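## Task

Remove the orange block marked 8 from the tower and place it flat on the table at least roughly two block widths away from the tower. The remaining tower must stay where it was, and its top block must lie flat and centred on it. Neither the removed block nor the top block may end up resting on the robot. Release the block and move the grippers away, because anything that stays in place only because the robot holds it does not count.

## Robot and tools

Robot: two arms, left_arm and right_arm, mounted on opposite sides of a table. left_arm's base is on the +y side. The names do not refer to sides of any camera image. Each arm ends in a parallel gripper. The fingers point along the gripper's +x axis and close along its y axis. The reported end_effector_position is the point between the finger pads, about 3 to 4 cm short of the fingertips.

Frame: a single scene frame is used for all numbers. Its origin is at the table centre, +z points up, and the table surface is at z = 0.020 m. Positions are in metres. Orientations are unit quaternions written w first (qw, qx, qy, qz). The reported hand position can be somewhat wrong, more so when the arm is stretched out.

Row format: every command row has 16 numbers. The first 8 are for left_arm: x, y, z, qw, qx, qy, qz, opening. The last 8 are the same fields for right_arm. You must give both arms' 8 numbers even if only one arm moves. x, y, z and the quaternion are an absolute target pose for that gripper in the scene frame, not an offset. Opening runs from -1 to 1. +1 is fully open (0.088 m). Empty fingers touch at about -0.80, and values below that do nothing more. Closing fully from open takes at least about 0.5 s. To keep an arm still, send its last reported pose again unchanged, with the opening it should keep. To hold an orientation, repeat the same target quaternion rather than copying a reported one that may have drifted. A target more than 0.6 m from the arm's last reported position along any gripper axis is refused.

Tools:
- execute_actions with actions: an empty list only returns the state. One action {"rows": [...], "steps": n} plays up to 15 rows, one per 1/30 s control step; n is at most 15 (default 15), and the last row repeats if there are fewer rows than steps. One wait {"steps": n} (up to 300) sends nothing new; its count starts at the previous result. Optional pictures (true/false) controls whether camera images come back; by default they do.
- move with target (one 16-number row as above) and optional speed in m/s (0.002 to 0.5, default 0.25; rotation limited to twice that in rad/s). Each gripper follows a straight line to its target and both finish together, taking 0.5 to 10 s; longer paths get cut off at 10 s. Openings are sent at the start. Paths ignore obstacles and the other arm. Faster contact means a harder hit, and aiming further beyond a contact pushes harder.
- wait with seconds (0 to 10): lets time pass with no new command.
- zoom_image with camera (cam_head_left, cam_head_right, cam_high or cam_low) and region [x0, y0, x1, y1] in pixels of that camera's latest 504x504 image, origin top-left, at most 504 by 504.
- finished_scene with scene (the current scene's number): ends and grades the scene and starts the next one. It is irreversible.

Controller behaviour: each step the commanded pose is clamped to within 70 mm and 16 degrees of the measured pose, then joints are driven by damped inverse kinematics, favouring position over orientation. After an action ends, each arm continues only to its last clamped pose, so a distant target may need several calls; check the reported pose. Joint friction can leave the gripper short or slightly tilted, and tiny moves may not happen; correct tilt after moves. The simulation keeps running while you compose a reply.

Reading results: the state line gives, per arm, position, quaternion and velocities. grip_measured is the finger opening on the command scale; while squeezing something hard it reads narrower by up to about 0.061. To hold a block, command about 0.07 below grip_measured; a smaller difference grips more gently. grip_effort_n is the motor's effort (negative closes); it does not fall to zero at rest and can be high while merely moving. A move adds a move: line with the ending (done, off_target, moving, held, fault) and active limits: limits=paced means the target was clamped; limits=held means a safety check blocked some steps, and the arm may then surge faster than the speed you set. Distance to target is given per gripper. HELD marks steps where your command was not sent, and pose unreachable names an arm whose command the clearance check changed. Hand target shows where each gripper is now being driven.

Cameras: cam_head_left, cam_head_right, cam_high and cam_low, each 504x504, with calibration supplied; small offsets from it are possible.

Hazards: don't let the arms collide or press on each other. Excess joint torque (load limits e.g. wrist about 5.5 to 5.9 N m, shoulder 22.5 N m) freezes that arm for 10 s. Holding loads heats motors; MOTOR HOT warns from 50 °C and at 95 °C the arm is held, then may lose power and go limp. Avoid dropping, slamming, or shoving the tower; knocking anything off the table fails the task. Occasional disturbances may pull on a held part or nudge a loose object. Finish by opening the gripper and withdrawing so nothing leans on the robot.

Each tool is called after "Request:" by a JSON object that holds its "name" and its "arguments", one argument or row to a line.

## Session

Request:
{"name": "execute_actions", "arguments": {
  "actions": []
}}

Scene clock: 0.00 s of 3920.00 s.
left_arm: end_effector_position=(-0.0601, +0.3111, +0.2648) grip_measured=+0.817 grip_effort_n=n/a end_effector_quat_wxyz=(+0.555, +0.397, +0.597, -0.421) end_effector_velocity=(+0.004, -0.001, -0.000) end_effector_angular_velocity=(-0.011, -0.020, +0.011) | right_arm: end_effector_position=(-0.1665, -0.2342, +0.3055) grip_measured=+0.822 grip_effort_n=n/a end_effector_quat_wxyz=(+0.238, +0.611, +0.455, -0.602) end_effector_velocity=(-0.001, -0.000, -0.000) end_effector_angular_velocity=(-0.009, +0.008, +0.033)
Joint positions: left_arm=[-0.553  1.283  1.125 -1.366  0.05  -1.189  0.079] | right_arm=[ 1.354  1.663  1.731 -1.37   0.155 -1.621  0.079]
Joint velocities: left_arm=[ 0.002 -0.002 -0.002 -0.007 -0.022 -0.007 -0.   ] | right_arm=[-0.007 -0.002 -0.002  0.007 -0.022 -0.037 -0.   ]
Heat: left arm: hottest waist 23 °C (+0.0 °C/min); right arm: hottest shoulder 23 °C (+0.0 °C/min).
Hand target (left_arm): -0.060, +0.311, +0.265; +0.555, +0.397, +0.597, -0.421
Hand target (right_arm): -0.166, -0.234, +0.305; +0.238, +0.611, +0.455, -0.602

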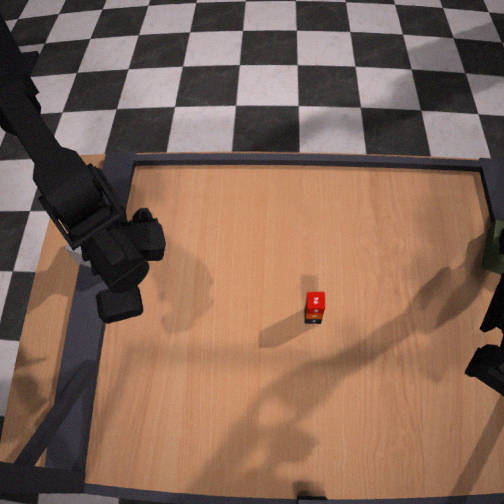

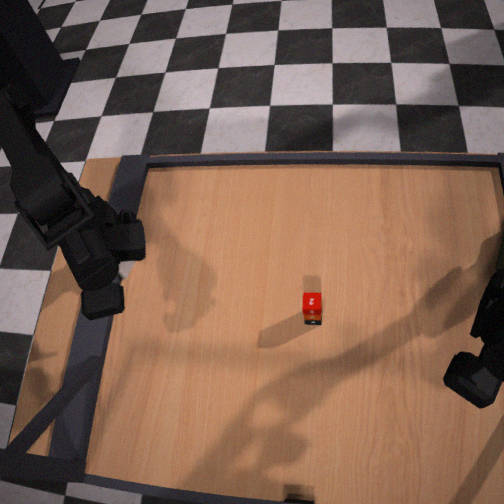

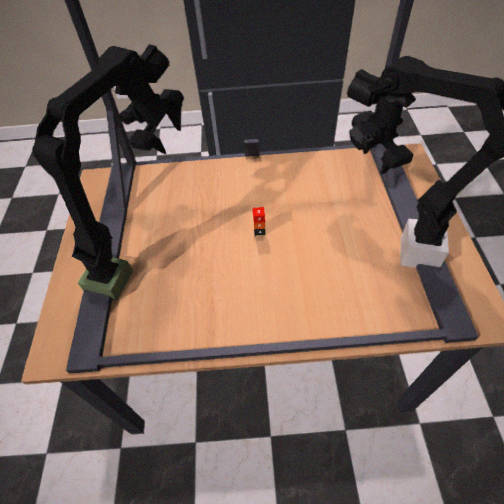

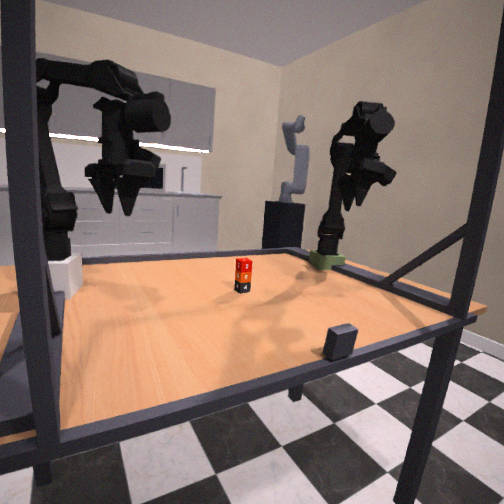

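Request:
{"name": "zoom_image", "arguments": {
  "camera": "cam_low",
  "region": [200, 235, 280, 315]
}}

Request:
{"name": "zoom_image", "arguments": {
  "camera": "cam_head_left",
  "region": [275, 265, 355, 345]
}}

Request:
{"name": "zoom_image", "arguments": {
  "camera": "cam_high",
  "region": [220, 180, 300, 260]
}}

Region (200, 235, 280, 315) of cam_low's 504x504 image, scaled by 6.300, with more detail than that image has.

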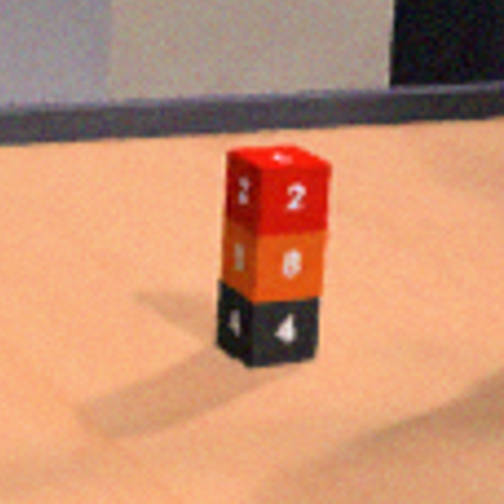

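Region (275, 265, 355, 345) of cam_head_left's 504x504 image, scaled by 6.300, with more detail than that image has.

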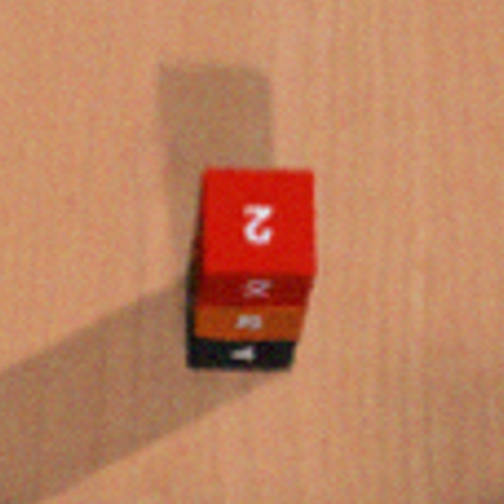

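Region (220, 180, 300, 260) of cam_high's 504x504 image, scaled by 6.300, with more detail than that image has.

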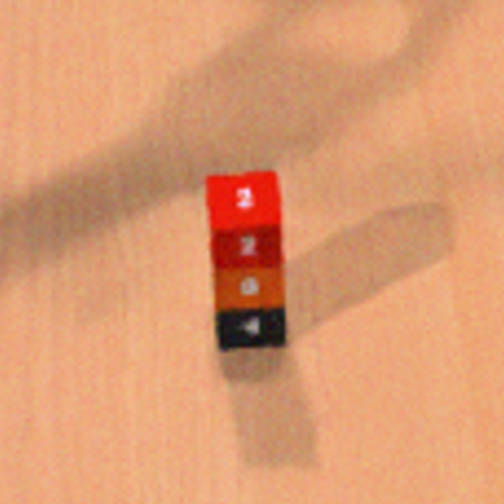

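Request:
{"name": "move", "arguments": {
  "target": [-0.037,0.01,0.19,0.5,0.5,0.5,-0.5,0.8,-0.037,-0.2,0.19,0.5,0.5,0.5,-0.5,0.8]
}}

Request:
{"name": "zoom_image", "arguments": {
  "camera": "cam_low",
  "region": [180, 180, 320, 320]
}}

Request:
{"name": "zoom_image", "arguments": {
  "camera": "cam_high",
  "region": [190, 130, 330, 270]
}}

Scene clock: 11.53 s of 3920.00 s.
left_arm: end_effector_position=(-0.0364, +0.0118, +0.1935) grip_measured=+0.803 grip_effort_n=-17.0 end_effector_quat_wxyz=(+0.501, +0.494, +0.501, -0.504) end_effector_velocity=(+0.001, +0.004, -0.005) end_effector_angular_velocity=(+0.042, -0.006, -0.005) | right_arm: end_effector_position=(-0.0389, -0.1978, +0.1939) grip_measured=+0.803 grip_effort_n=-14.7 end_effector_quat_wxyz=(+0.496, +0.504, +0.504, -0.496) end_effector_velocity=(+0.001, -0.003, -0.003) end_effector_angular_velocity=(-0.018, -0.003, +0.020)
Joint positions: left_arm=[-0.007  2.301  2.085 -1.343  0.006 -0.31   0.078] | right_arm=[ 0.91   1.6    1.254 -1.211  0.008 -2.577  0.078]
Joint velocities: left_arm=[ 0.002  0.022  0.017 -0.037  0.007  0.007  0.   ] | right_arm=[-0.002  0.002 -0.007 -0.007 -0.007 -0.022 -0.   ]
Heat: left arm: hottest waist 23 °C (+0.0 °C/min); right arm: hottest shoulder 25 °C (+10.4 °C/min).
Hand target (left_arm): -0.036, +0.010, +0.189; +0.500, +0.498, +0.501, -0.502
Hand target (right_arm): -0.038, -0.199, +0.189; +0.501, +0.501, +0.499, -0.499
Off the commanded pose (left_arm): 0.004 m, 1 deg.
Off the commanded pose (right_arm): 0.005 m, 1 deg.
After step 90, 6.60 s passed at rest.
move: done

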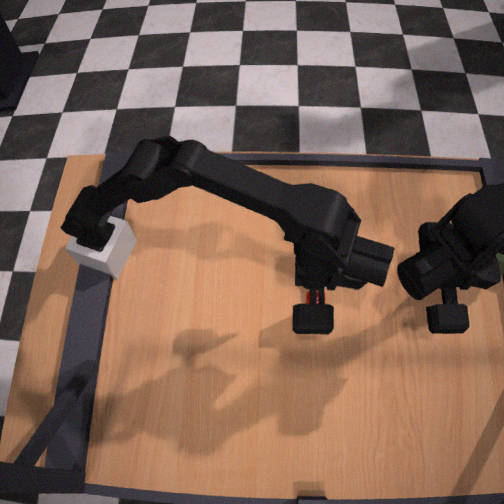

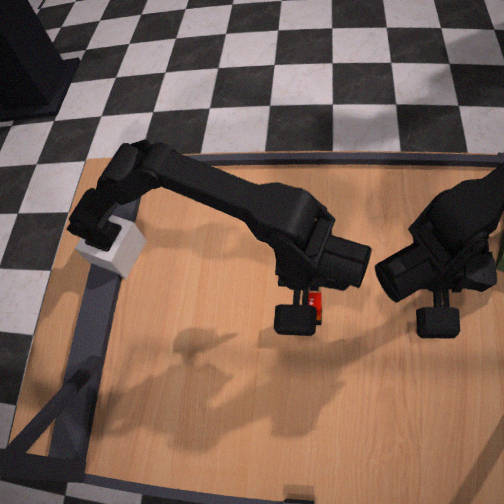

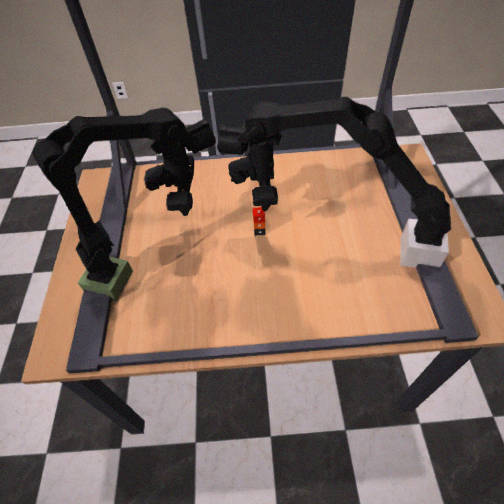

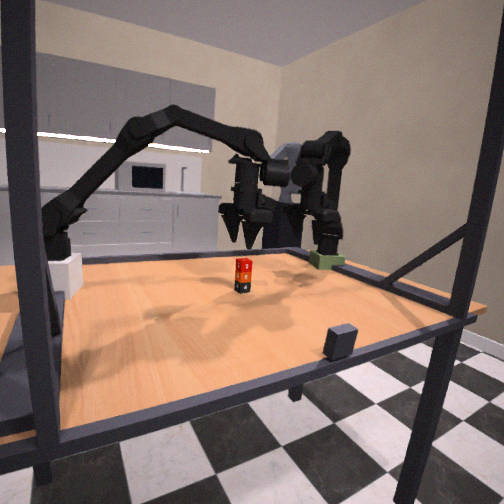

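Region (180, 180, 320, 320) of cam_low's 504x504 image, scaled by 3.600, with more detail than that image has.

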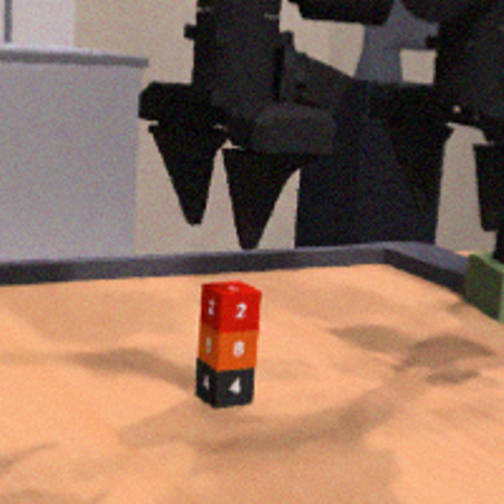

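Region (190, 130, 330, 270) of cam_high's 504x504 image, scaled by 3.600, with more detail than that image has.

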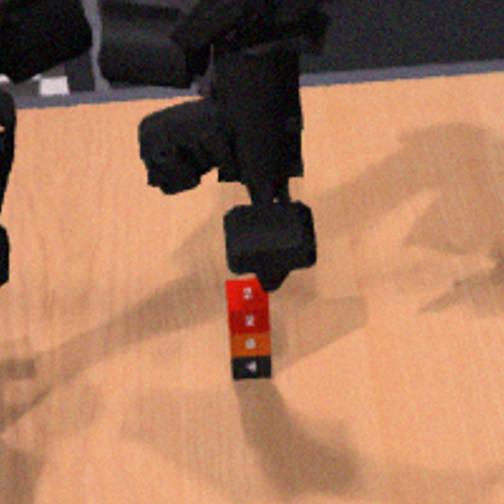

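Request:
{"name": "move", "arguments": {
  "target": [-0.037,-0.003,0.145,0.5,0.5,0.5,-0.5,0.8,-0.037,-0.26,0.19,0.5,0.5,0.5,-0.5,0.8],
  "speed": 0.1
}}

Request:
{"name": "zoom_image", "arguments": {
  "camera": "cam_low",
  "region": [195, 210, 295, 310]
}}

Request:
{"name": "zoom_image", "arguments": {
  "camera": "cam_high",
  "region": [210, 160, 310, 260]
}}

Scene clock: 16.20 s of 3920.00 s.
left_arm: end_effector_position=(-0.0392, -0.0046, +0.1544) grip_measured=+0.803 grip_effort_n=-17.0 end_effector_quat_wxyz=(+0.503, +0.492, +0.498, -0.507) end_effector_velocity=(-0.002, -0.000, -0.002) end_effector_angular_velocity=(-0.004, -0.006, +0.000) | right_arm: end_effector_position=(-0.0376, -0.2564, +0.1904) grip_measured=+0.803 grip_effort_n=-14.7 end_effector_quat_wxyz=(+0.499, +0.501, +0.502, -0.498) end_effector_velocity=(+0.001, -0.004, +0.001) end_effector_angular_velocity=(-0.007, +0.004, -0.005)
Joint positions: left_arm=[-0.003  2.38   2.067 -1.236  0.002 -0.304  0.078] | right_arm=[ 1.037  1.424  1.075 -1.218  0.003 -2.452  0.078]
Joint velocities: left_arm=[-0.007  0.002 -0.002  0.007 -0.007 -0.007 -0.   ] | right_arm=[ 0.002 -0.012 -0.007 -0.007 -0.007  0.007 -0.   ]
Heat: left arm: hottest shoulder 24 °C (+3.7 °C/min); right arm: hottest shoulder 25 °C (+7.4 °C/min).
Hand target (left_arm): -0.037, -0.003, +0.145; +0.500, +0.500, +0.500, -0.500
Hand target (right_arm): -0.037, -0.260, +0.190; +0.500, +0.500, +0.500, -0.500
Off the commanded pose (left_arm): 0.010 m, 1 deg.
Off the commanded pose (right_arm): 0.004 m, 0 deg.
After step 90, 0.60 s passed at rest.
move: off_target (left_arm)

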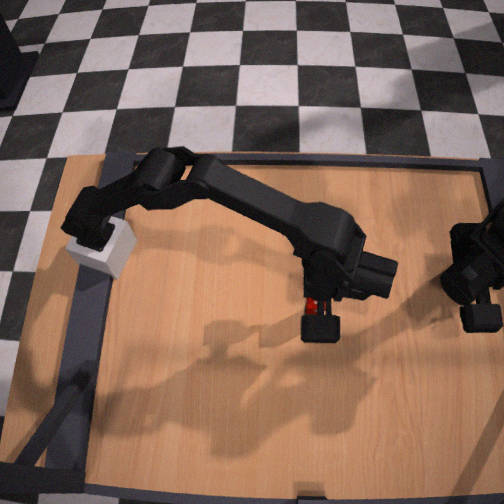

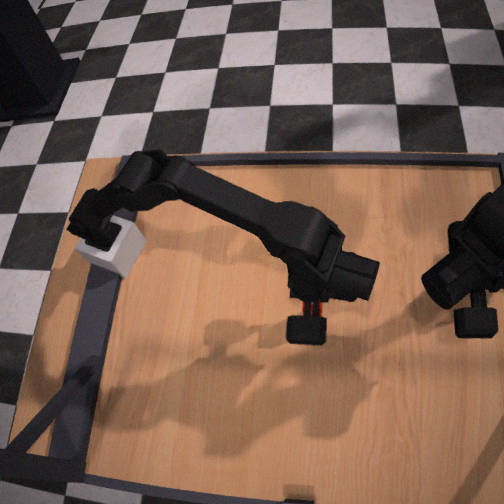

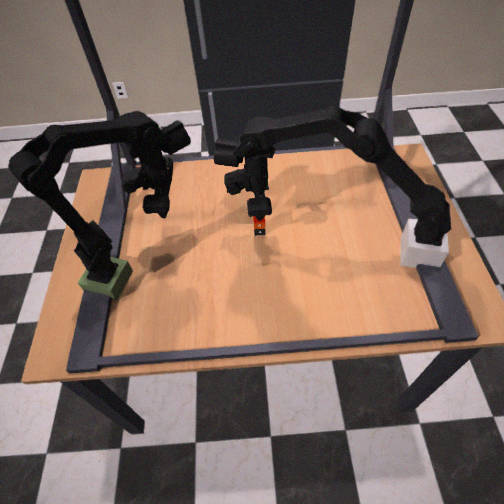

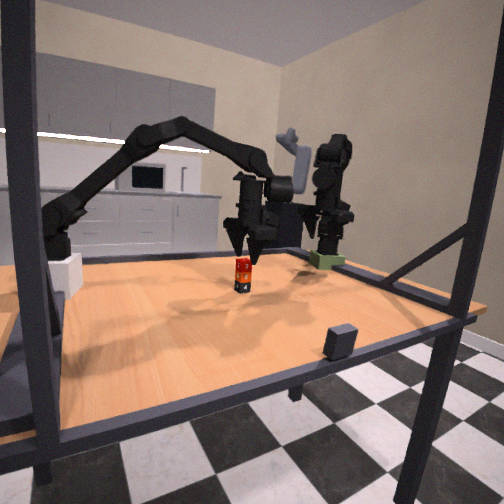

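Region (195, 210, 295, 310) of cam_low's 504x504 image, scaled by 5.040, with more detail than that image has.

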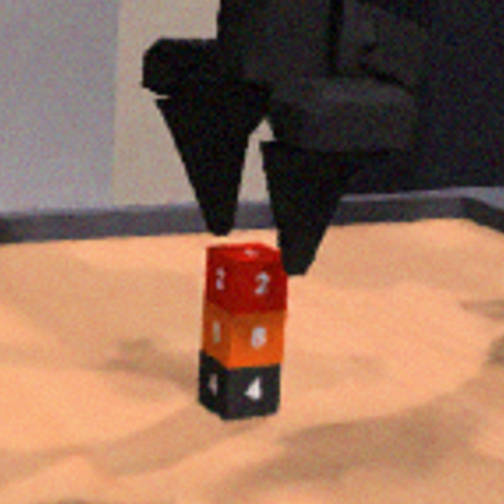

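Region (210, 160, 310, 260) of cam_high's 504x504 image, scaled by 5.040, with more detail than that image has.

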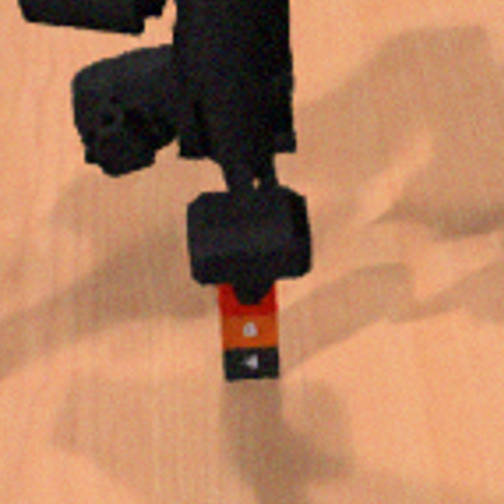

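Request:
{"name": "move", "arguments": {
  "target": [-0.031,-0.002,0.126,0.5,0.5,0.5,-0.5,0.3,-0.037,-0.26,0.19,0.5,0.5,0.5,-0.5,0.8],
  "speed": 0.03
}}

Request:
{"name": "zoom_image", "arguments": {
  "camera": "cam_low",
  "region": [195, 210, 295, 310]
}}

Request:
{"name": "zoom_image", "arguments": {
  "camera": "cam_high",
  "region": [210, 160, 310, 260]
}}

Scene clock: 19.87 s of 3920.00 s.
left_arm: end_effector_position=(-0.0337, -0.0051, +0.1364) grip_measured=+0.303 grip_effort_n=-17.0 end_effector_quat_wxyz=(+0.504, +0.491, +0.497, -0.508) end_effector_velocity=(-0.001, +0.004, -0.001) end_effector_angular_velocity=(+0.014, +0.004, +0.005) | right_arm: end_effector_position=(-0.0376, -0.2572, +0.1905) grip_measured=+0.803 grip_effort_n=-15.1 end_effector_quat_wxyz=(+0.500, +0.501, +0.501, -0.498) end_effector_velocity=(+0.000, -0.003, +0.001) end_effector_angular_velocity=(-0.007, +0.004, +0.010)
Joint positions: left_arm=[ 0.009  2.381  1.996 -1.161  0.002 -0.293  0.054] | right_arm=[ 1.039  1.423  1.074 -1.22   0.003 -2.449  0.078]
Joint velocities: left_arm=[-0.002 -0.002 -0.007 -0.007  0.007 -0.007 -0.   ] | right_arm=[ 0.002 -0.007 -0.002 -0.007 -0.007 -0.007  0.   ]
Heat: left arm: hottest shoulder 24 °C (+3.0 °C/min); right arm: hottest shoulder 25 °C (+6.0 °C/min).
Hand target (left_arm): -0.031, -0.002, +0.126; +0.500, +0.500, +0.500, -0.500
Hand target (right_arm): -0.037, -0.260, +0.190; +0.500, +0.500, +0.500, -0.500
Off the commanded pose (left_arm): 0.011 m, 1 deg.
Off the commanded pose (right_arm): 0.003 m, 0 deg.
move: off_target (left_arm)

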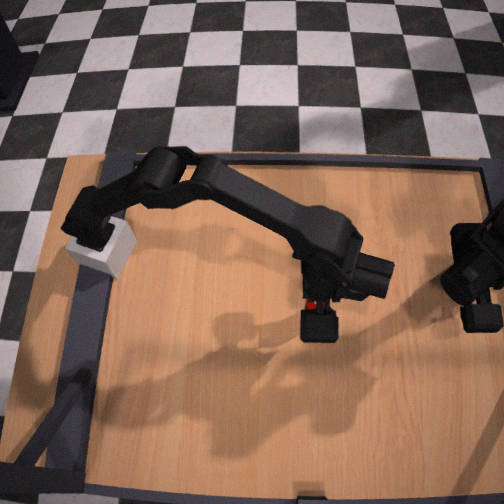

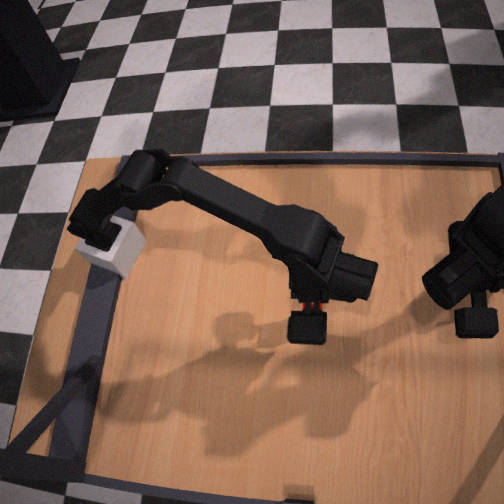

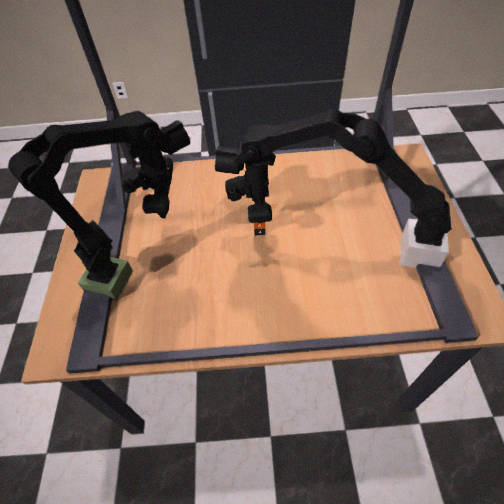

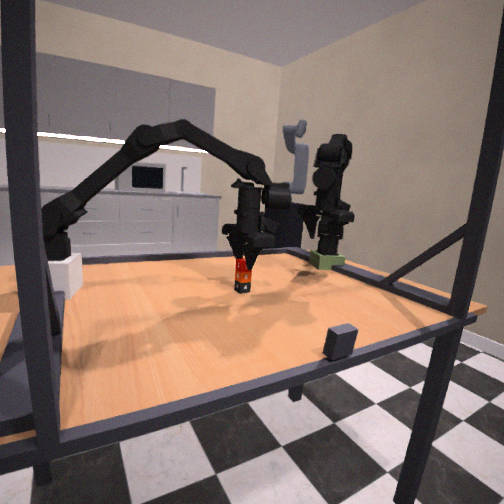

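Region (195, 210, 295, 310) of cam_low's 504x504 image, scaled by 5.040, with more detail than that image has.

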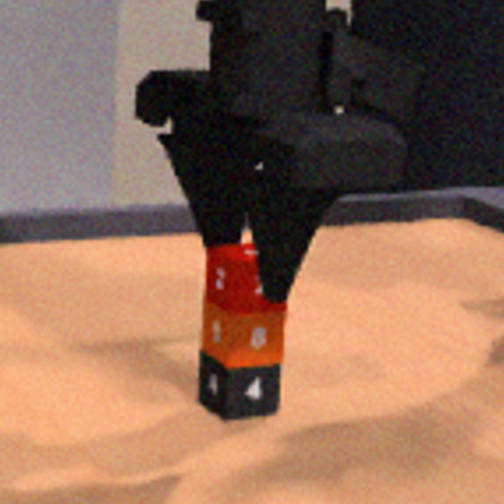

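Region (210, 160, 310, 260) of cam_high's 504x504 image, scaled by 5.040, with more detail than that image has.

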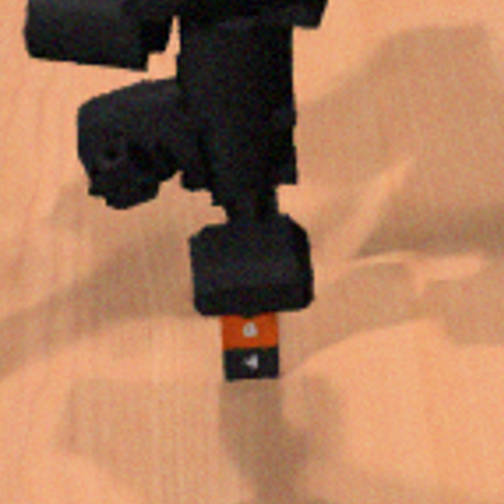

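Request:
{"name": "move", "arguments": {
  "target": [-0.031,-0.001,0.122,0.5,0.5,0.5,-0.5,0.0,-0.037,-0.26,0.19,0.5,0.5,0.5,-0.5,0.8],
  "speed": 0.03
}}

Request:
{"name": "zoom_image", "arguments": {
  "camera": "cam_low",
  "region": [195, 210, 295, 310]
}}

Request:
{"name": "move", "arguments": {
  "target": [-0.031,-0.001,0.122,0.5,0.5,0.5,-0.5,-0.33,-0.037,-0.26,0.19,0.5,0.5,0.5,-0.5,0.8],
  "speed": 0.03
}}

Request:
{"name": "zoom_image", "arguments": {
  "camera": "cam_low",
  "region": [195, 210, 295, 310]
}}

Scene clock: 24.50 s of 3920.00 s.
left_arm: end_effector_position=(-0.0335, -0.0042, +0.1318) grip_measured=+0.003 grip_effort_n=-17.0 end_effector_quat_wxyz=(+0.504, +0.492, +0.497, -0.507) end_effector_velocity=(+0.001, -0.004, -0.001) end_effector_angular_velocity=(-0.018, -0.002, +0.025) | right_arm: end_effector_position=(-0.0376, -0.2572, +0.1905) grip_measured=+0.803 grip_effort_n=-14.7 end_effector_quat_wxyz=(+0.500, +0.501, +0.501, -0.498) end_effector_velocity=(-0.001, +0.000, -0.000) end_effector_angular_velocity=(+0.001, +0.010, -0.010)
Joint positions: left_arm=[ 0.009  2.381  1.978 -1.143  0.002 -0.293  0.039] | right_arm=[ 1.039  1.423  1.074 -1.22   0.003 -2.449  0.078]
Joint velocities: left_arm=[ 0.002 -0.002 -0.007  0.022 -0.007 -0.022 -0.   ] | right_arm=[-0.002 -0.002 -0.002  0.007 -0.007  0.007 -0.   ]
Heat: left arm: hottest shoulder 25 °C (+4.9 °C/min); right arm: hottest shoulder 25 °C (+4.9 °C/min).
Hand target (left_arm): -0.031, -0.001, +0.122; +0.500, +0.500, +0.500, -0.500
Hand target (right_arm): -0.037, -0.260, +0.190; +0.500, +0.500, +0.500, -0.500
Off the commanded pose (left_arm): 0.011 m, 1 deg.
Off the commanded pose (right_arm): 0.003 m, 0 deg.
After step 90, 0.90 s passed at rest.
move: off_target (left_arm)

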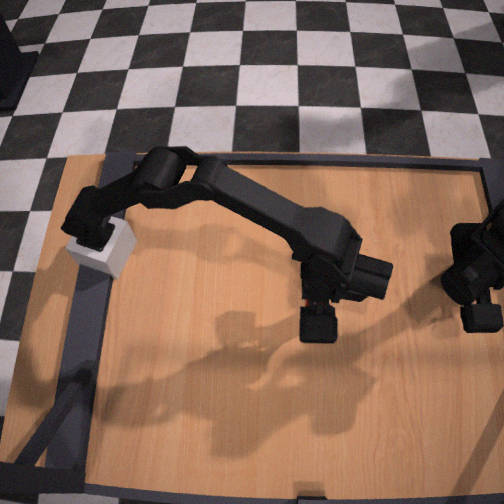

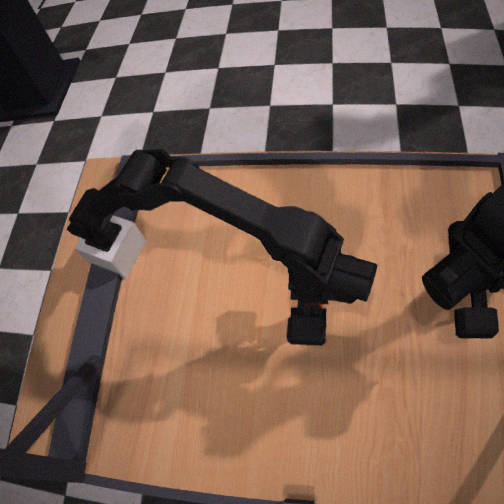

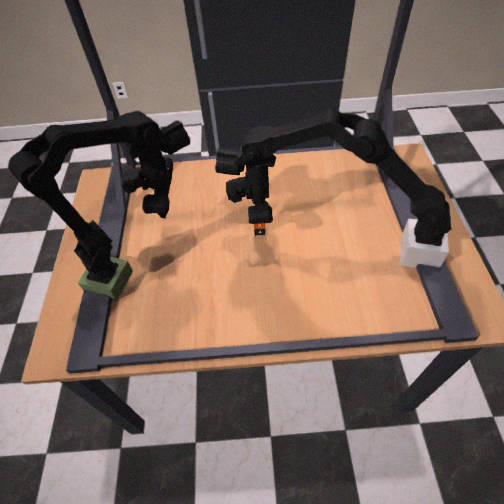

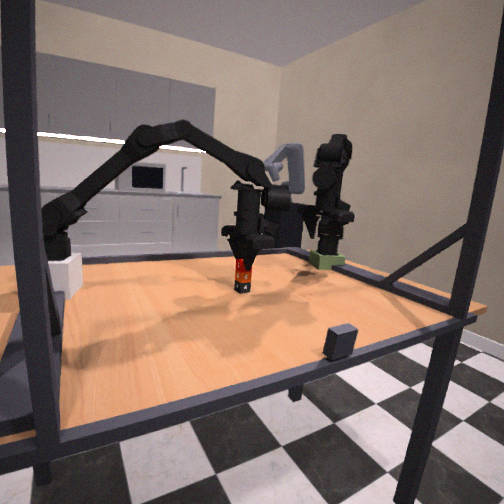

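Region (195, 210, 295, 310) of cam_low's 504x504 image, scaled by 5.040, with more detail than that image has.

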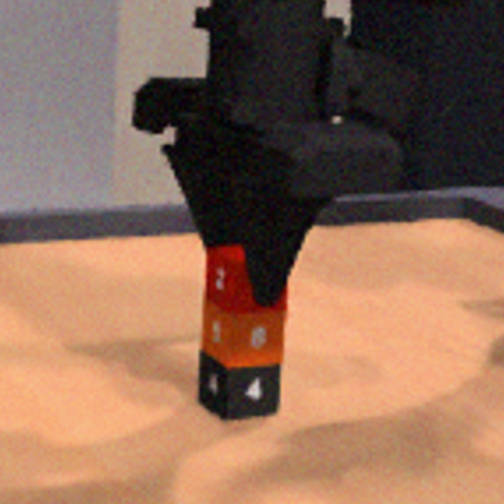

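Scene clock: 25.20 s of 3920.00 s.
left_arm: end_effector_position=(-0.0335, -0.0043, +0.1318) grip_measured=-0.213 grip_effort_n=-83.5 end_effector_quat_wxyz=(+0.504, +0.491, +0.497, -0.508) end_effector_velocity=(-0.004, +0.003, +0.000) end_effector_angular_velocity=(+0.013, +0.019, +0.004) | right_arm: end_effector_position=(-0.0376, -0.2572, +0.1905) grip_measured=+0.803 grip_effort_n=-15.1 end_effector_quat_wxyz=(+0.500, +0.501, +0.501, -0.498) end_effector_velocity=(-0.001, +0.000, -0.000) end_effector_angular_velocity=(+0.001, +0.010, +0.005)
Joint positions: left_arm=[ 0.009  2.381  1.978 -1.143  0.002 -0.293  0.029] | right_arm=[ 1.039  1.423  1.074 -1.22   0.003 -2.449  0.078]
Joint velocities: left_arm=[-0.002 -0.002 -0.002 -0.007  0.022 -0.007 -0.   ] | right_arm=[-0.002 -0.002 -0.002  0.007 -0.007 -0.007 -0.   ]
Heat: left arm: hottest shoulder 26 °C (+7.1 °C/min); right arm: hottest shoulder 25 °C (+4.8 °C/min).
Hand target (left_arm): -0.031, -0.001, +0.122; +0.500, +0.500, +0.500, -0.500
Hand target (right_arm): -0.037, -0.260, +0.190; +0.500, +0.500, +0.500, -0.500
Off the commanded pose (left_arm): 0.011 m, 1 deg.
Off the commanded pose (right_arm): 0.003 m, 0 deg.
move: off_target (left_arm)

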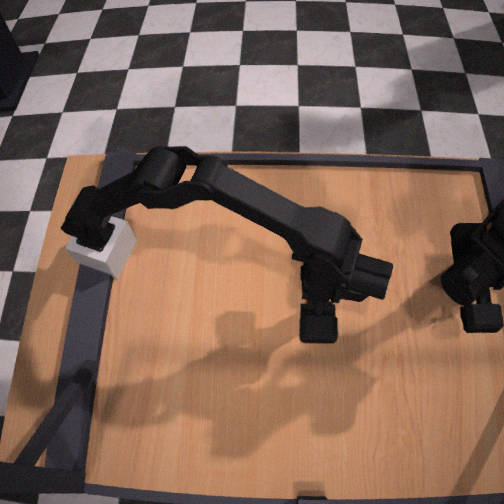

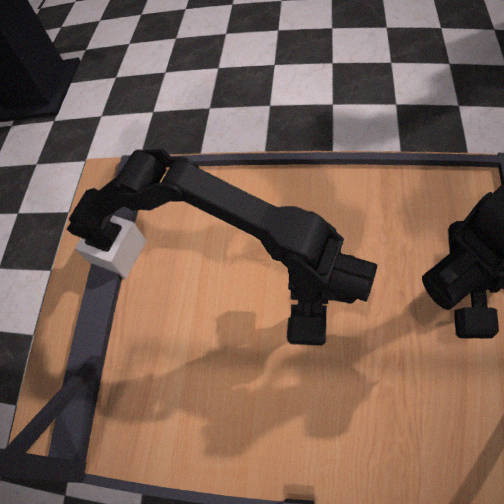

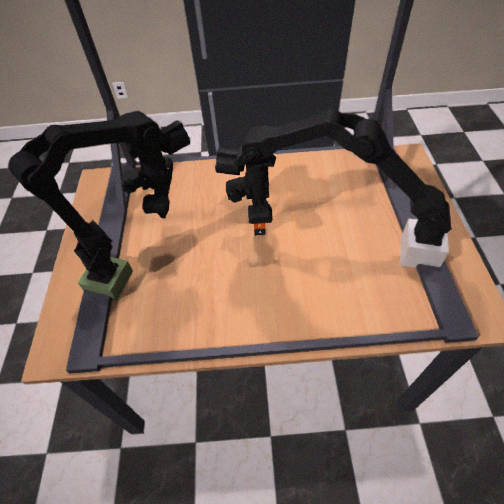

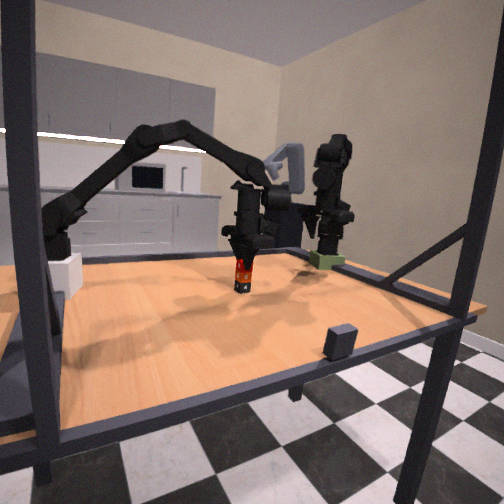

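Region (195, 210, 295, 310) of cam_low's 504x504 image, scaled by 5.040, with more detail than that image has.

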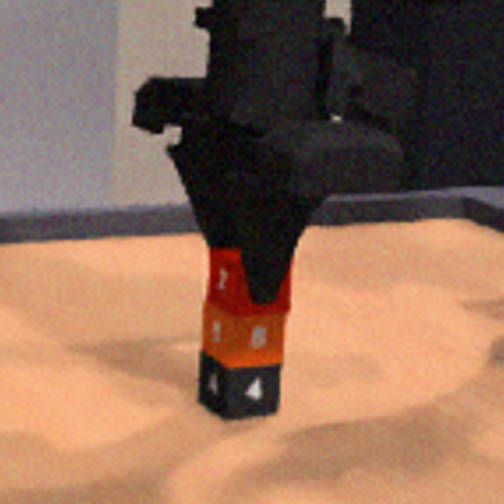

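Request:
{"name": "move", "arguments": {
  "target": [-0.033,0.0,0.16,0.5,0.5,0.5,-0.5,-0.33,-0.037,-0.26,0.19,0.5,0.5,0.5,-0.5,0.8],
  "speed": 0.08
}}

Request:
{"name": "move", "arguments": {
  "target": [-0.033,0.26,0.16,0.5,0.5,0.5,-0.5,-0.33,-0.033,0.0,0.14,0.5,0.5,0.5,-0.5,0.8]
}}

Request:
{"name": "zoom_image", "arguments": {
  "camera": "cam_low",
  "region": [195, 210, 295, 310]
}}

Request:
{"name": "zoom_image", "arguments": {
  "camera": "cam_high",
  "region": [210, 160, 310, 260]
}}

Scene clock: 28.97 s of 3920.00 s.
left_arm: end_effector_position=(-0.0315, +0.0023, +0.1525) grip_measured=-0.213 grip_effort_n=-83.5 end_effector_quat_wxyz=(+0.497, +0.505, +0.504, -0.494) end_effector_velocity=(+0.003, +0.002, +0.005) end_effector_angular_velocity=(+0.005, -0.009, +0.010) | right_arm: end_effector_position=(-0.0377, -0.2573, +0.1905) grip_measured=+0.803 grip_effort_n=-15.1 end_effector_quat_wxyz=(+0.500, +0.501, +0.501, -0.498) end_effector_velocity=(+0.002, -0.001, -0.001) end_effector_angular_velocity=(-0.014, -0.002, -0.015)
Joint positions: left_arm=[ 0.009  2.381  2.06  -1.269  0.002 -0.293  0.029] | right_arm=[ 1.04   1.423  1.074 -1.22   0.003 -2.449  0.078]
Joint velocities: left_arm=[ 0.002 -0.007  0.007 -0.022 -0.007 -0.007 -0.   ] | right_arm=[-0.007  0.002 -0.002 -0.007 -0.007  0.007 -0.   ]
Heat: left arm: hottest shoulder 26 °C (+6.2 °C/min); right arm: hottest shoulder 26 °C (+6.2 °C/min).
Hand target (left_arm): -0.033, +0.000, +0.160; +0.500, +0.500, +0.500, -0.500
Hand target (right_arm): -0.037, -0.260, +0.190; +0.500, +0.500, +0.500, -0.500
Off the commanded pose (left_arm): 0.008 m, 1 deg.
Off the commanded pose (right_arm): 0.003 m, 0 deg.
move: done

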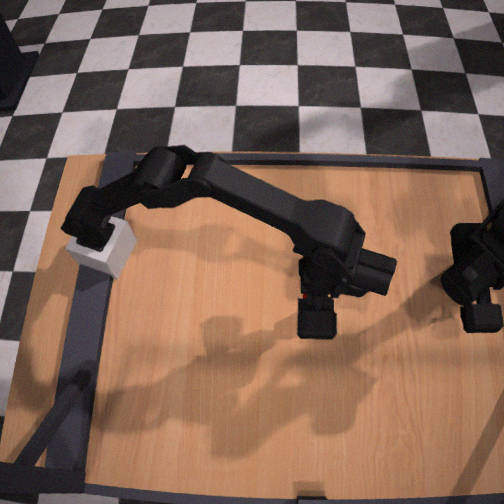

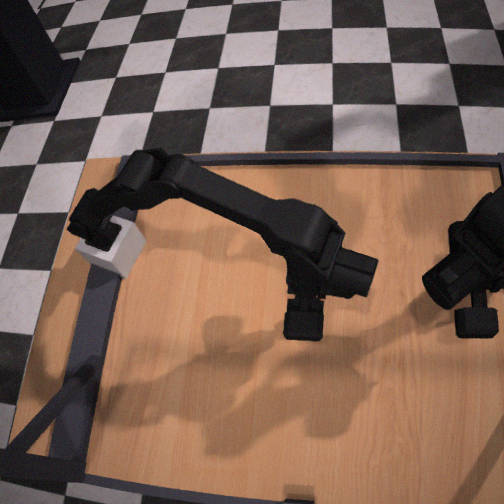

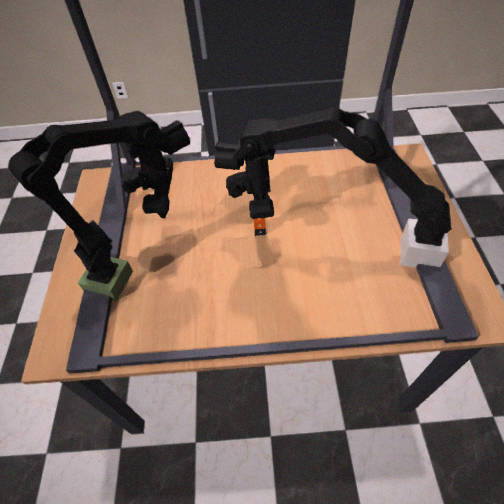

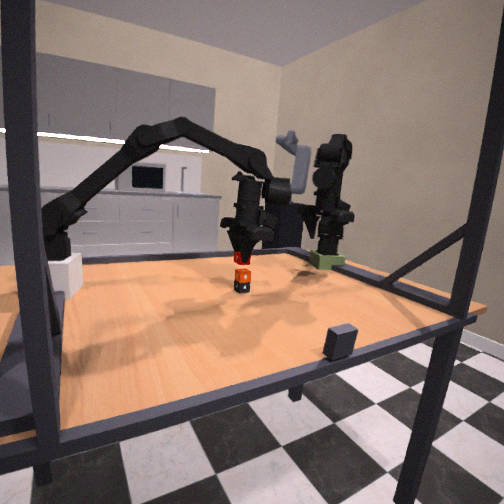

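Scene clock: 30.67 s of 3920.00 s.
left_arm: end_effector_position=(-0.0359, +0.2566, +0.1616) grip_measured=-0.213 grip_effort_n=-83.5 end_effector_quat_wxyz=(+0.499, +0.500, +0.500, -0.501) end_effector_velocity=(+0.002, +0.002, +0.001) end_effector_angular_velocity=(-0.011, -0.019, +0.010) | right_arm: end_effector_position=(-0.0339, -0.0023, +0.1437) grip_measured=+0.803 grip_effort_n=-14.7 end_effector_quat_wxyz=(+0.499, +0.502, +0.499, -0.500) end_effector_velocity=(+0.003, -0.003, -0.000) end_effector_angular_velocity=(-0.032, -0.019, +0.005)
Joint positions: left_arm=[-0.335  1.473  0.861 -0.956  0.001 -0.632  0.029] | right_arm=[ 0.668  2.347  2.101 -1.324  0.003 -2.815  0.078]
Joint velocities: left_arm=[-0.012 -0.012 -0.007 -0.007 -0.022 -0.022 -0.   ] | right_arm=[-0.002  0.022  0.037 -0.051  0.007 -0.007  0.   ]
Heat: left arm: hottest shoulder 27 °C (+7.8 °C/min); right arm: hottest shoulder 26 °C (+5.9 °C/min).
Hand target (left_arm): -0.034, +0.260, +0.161; +0.500, +0.501, +0.500, -0.499
Hand target (right_arm): -0.034, -0.000, +0.141; +0.501, +0.501, +0.499, -0.499
Off the commanded pose (left_arm): 0.005 m, 0 deg.
Off the commanded pose (right_arm): 0.004 m, 0 deg.
move: done

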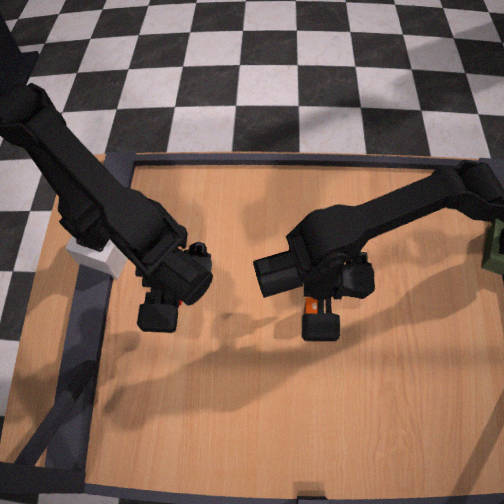

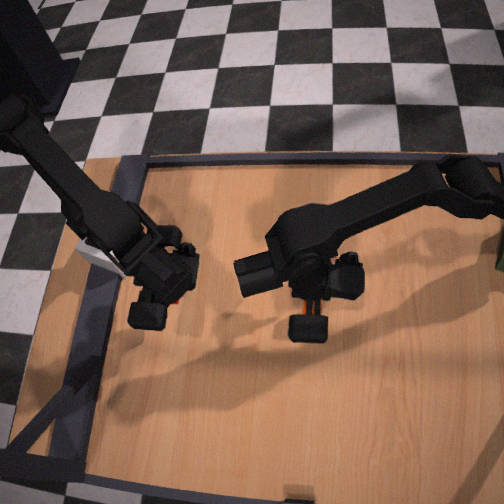

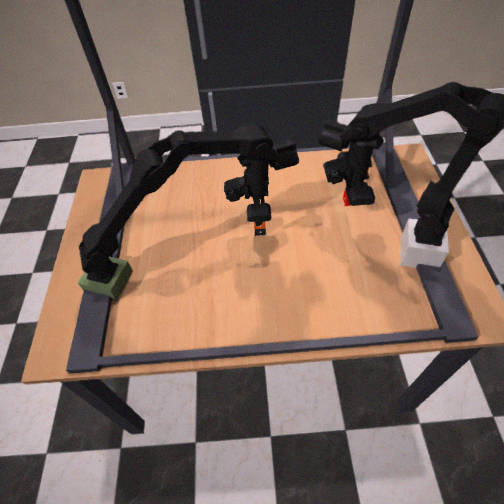

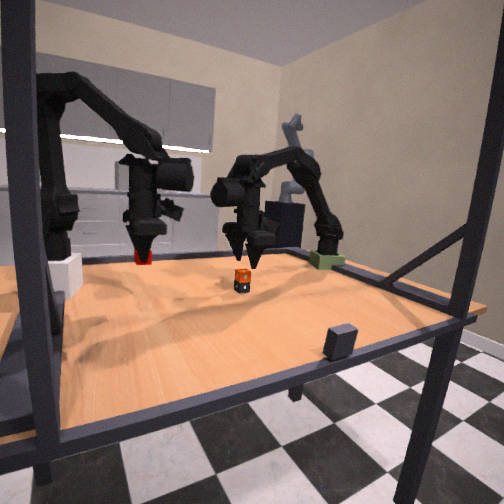

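Region (195, 210, 295, 310) of cam_low's 504x504 image, scaled by 5.040, with more detail than that image has.

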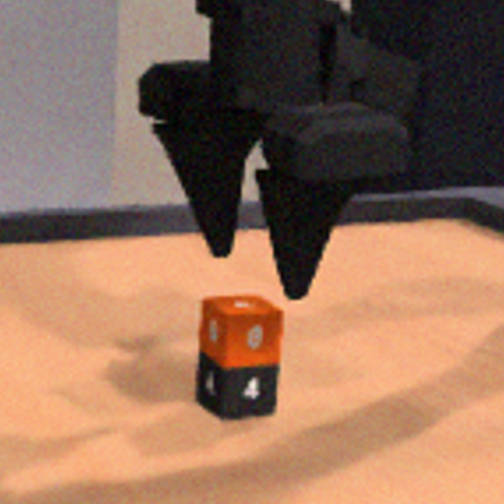

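Region (210, 160, 310, 260) of cam_high's 504x504 image, scaled by 5.040, with more detail than that image has.

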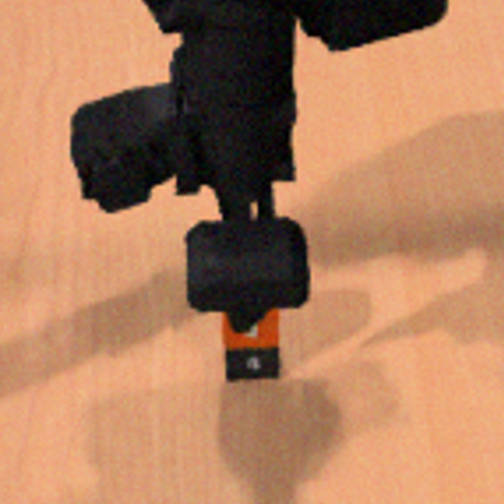

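Request:
{"name": "move", "arguments": {
  "target": [-0.027,0.003,0.101,0.5,0.5,0.5,-0.5,0.2,-0.027,0.003,0.101,0.5,0.5,0.5,-0.5,0.2,0]
}}

Request:
{"name": "move", "arguments": {
  "target": [-0.033,0.26,0.16,0.5,0.5,0.5,-0.5,-0.33,-0.027,0.003,0.102,0.5,0.5,0.5,-0.5,0.2],
  "speed": 0.04
}}

Request:
{"name": "zoom_image", "arguments": {
  "camera": "cam_low",
  "region": [195, 210, 295, 310]
}}


Scene clock: 35.27 s of 3920.00 s.
left_arm: end_effector_position=(-0.0350, +0.2581, +0.1610) grip_measured=-0.213 grip_effort_n=-83.5 end_effector_quat_wxyz=(+0.499, +0.500, +0.500, -0.501) end_effector_velocity=(+0.002, +0.001, -0.000) end_effector_angular_velocity=(+0.002, -0.010, +0.005) | right_arm: end_effector_position=(-0.0287, +0.0056, +0.1097) grip_measured=+0.203 grip_effort_n=-15.1 end_effector_quat_wxyz=(+0.494, +0.505, +0.505, -0.496) end_effector_velocity=(-0.003, +0.002, +0.002) end_effector_angular_velocity=(+0.005, +0.024, +0.005)
Joint positions: left_arm=[-0.336  1.468  0.854 -0.955  0.001 -0.634  0.029] | right_arm=[ 0.652  2.368  2.003 -1.187  0.003 -2.833  0.049]
Joint velocities: left_arm=[-0.002 -0.002 -0.002 -0.007 -0.007 -0.007  0.   ] | right_arm=[-0.002 -0.002  0.002  0.007 -0.022 -0.007 -0.   ]
Heat: left arm: hottest shoulder 26 °C (+5.1 °C/min); right arm: hottest shoulder 27 °C (+6.8 °C/min).
Hand target (left_arm): -0.033, +0.260, +0.160; +0.500, +0.500, +0.500, -0.500
Hand target (right_arm): -0.027, +0.003, +0.102; +0.500, +0.500, +0.500, -0.500
Off the commanded pose (left_arm): 0.003 m, 0 deg.
Off the commanded pose (right_arm): 0.008 m, 1 deg.
After step 90, 0.20 s passed at rest.
move: done

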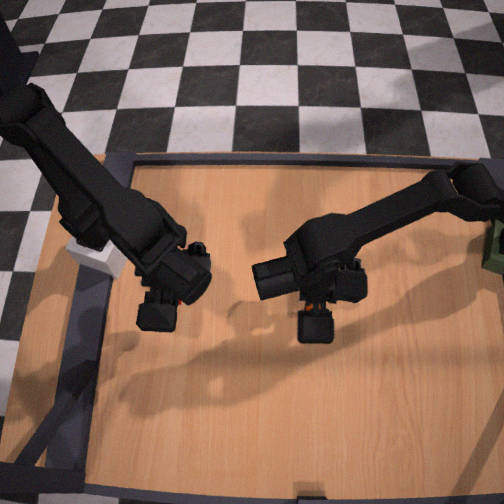

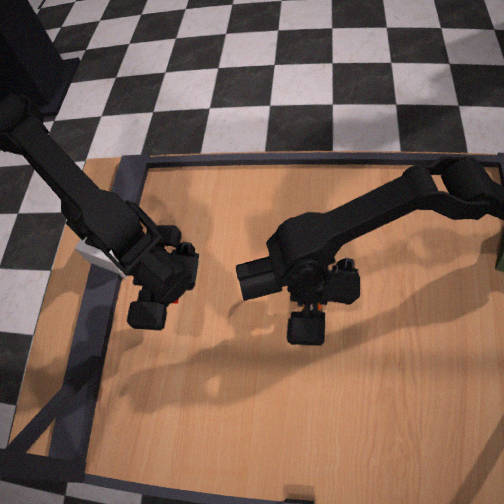

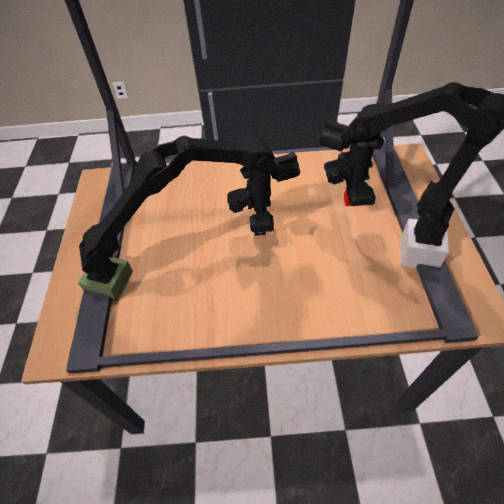

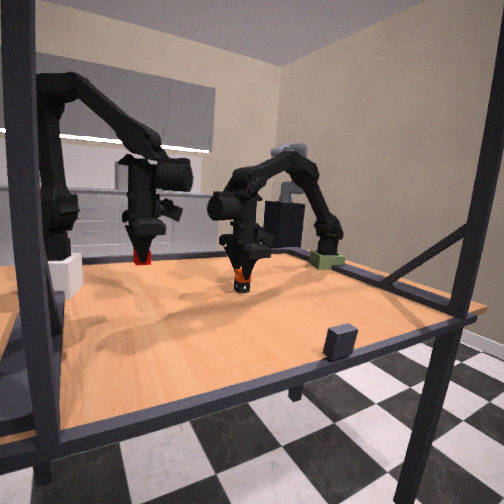

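Region (195, 210, 295, 310) of cam_low's 504x504 image, scaled by 5.040, with more detail than that image has.

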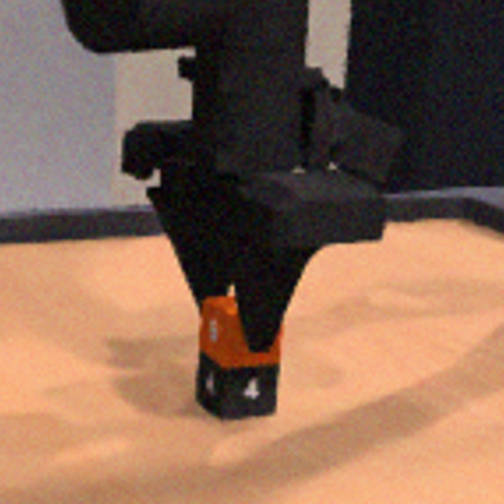

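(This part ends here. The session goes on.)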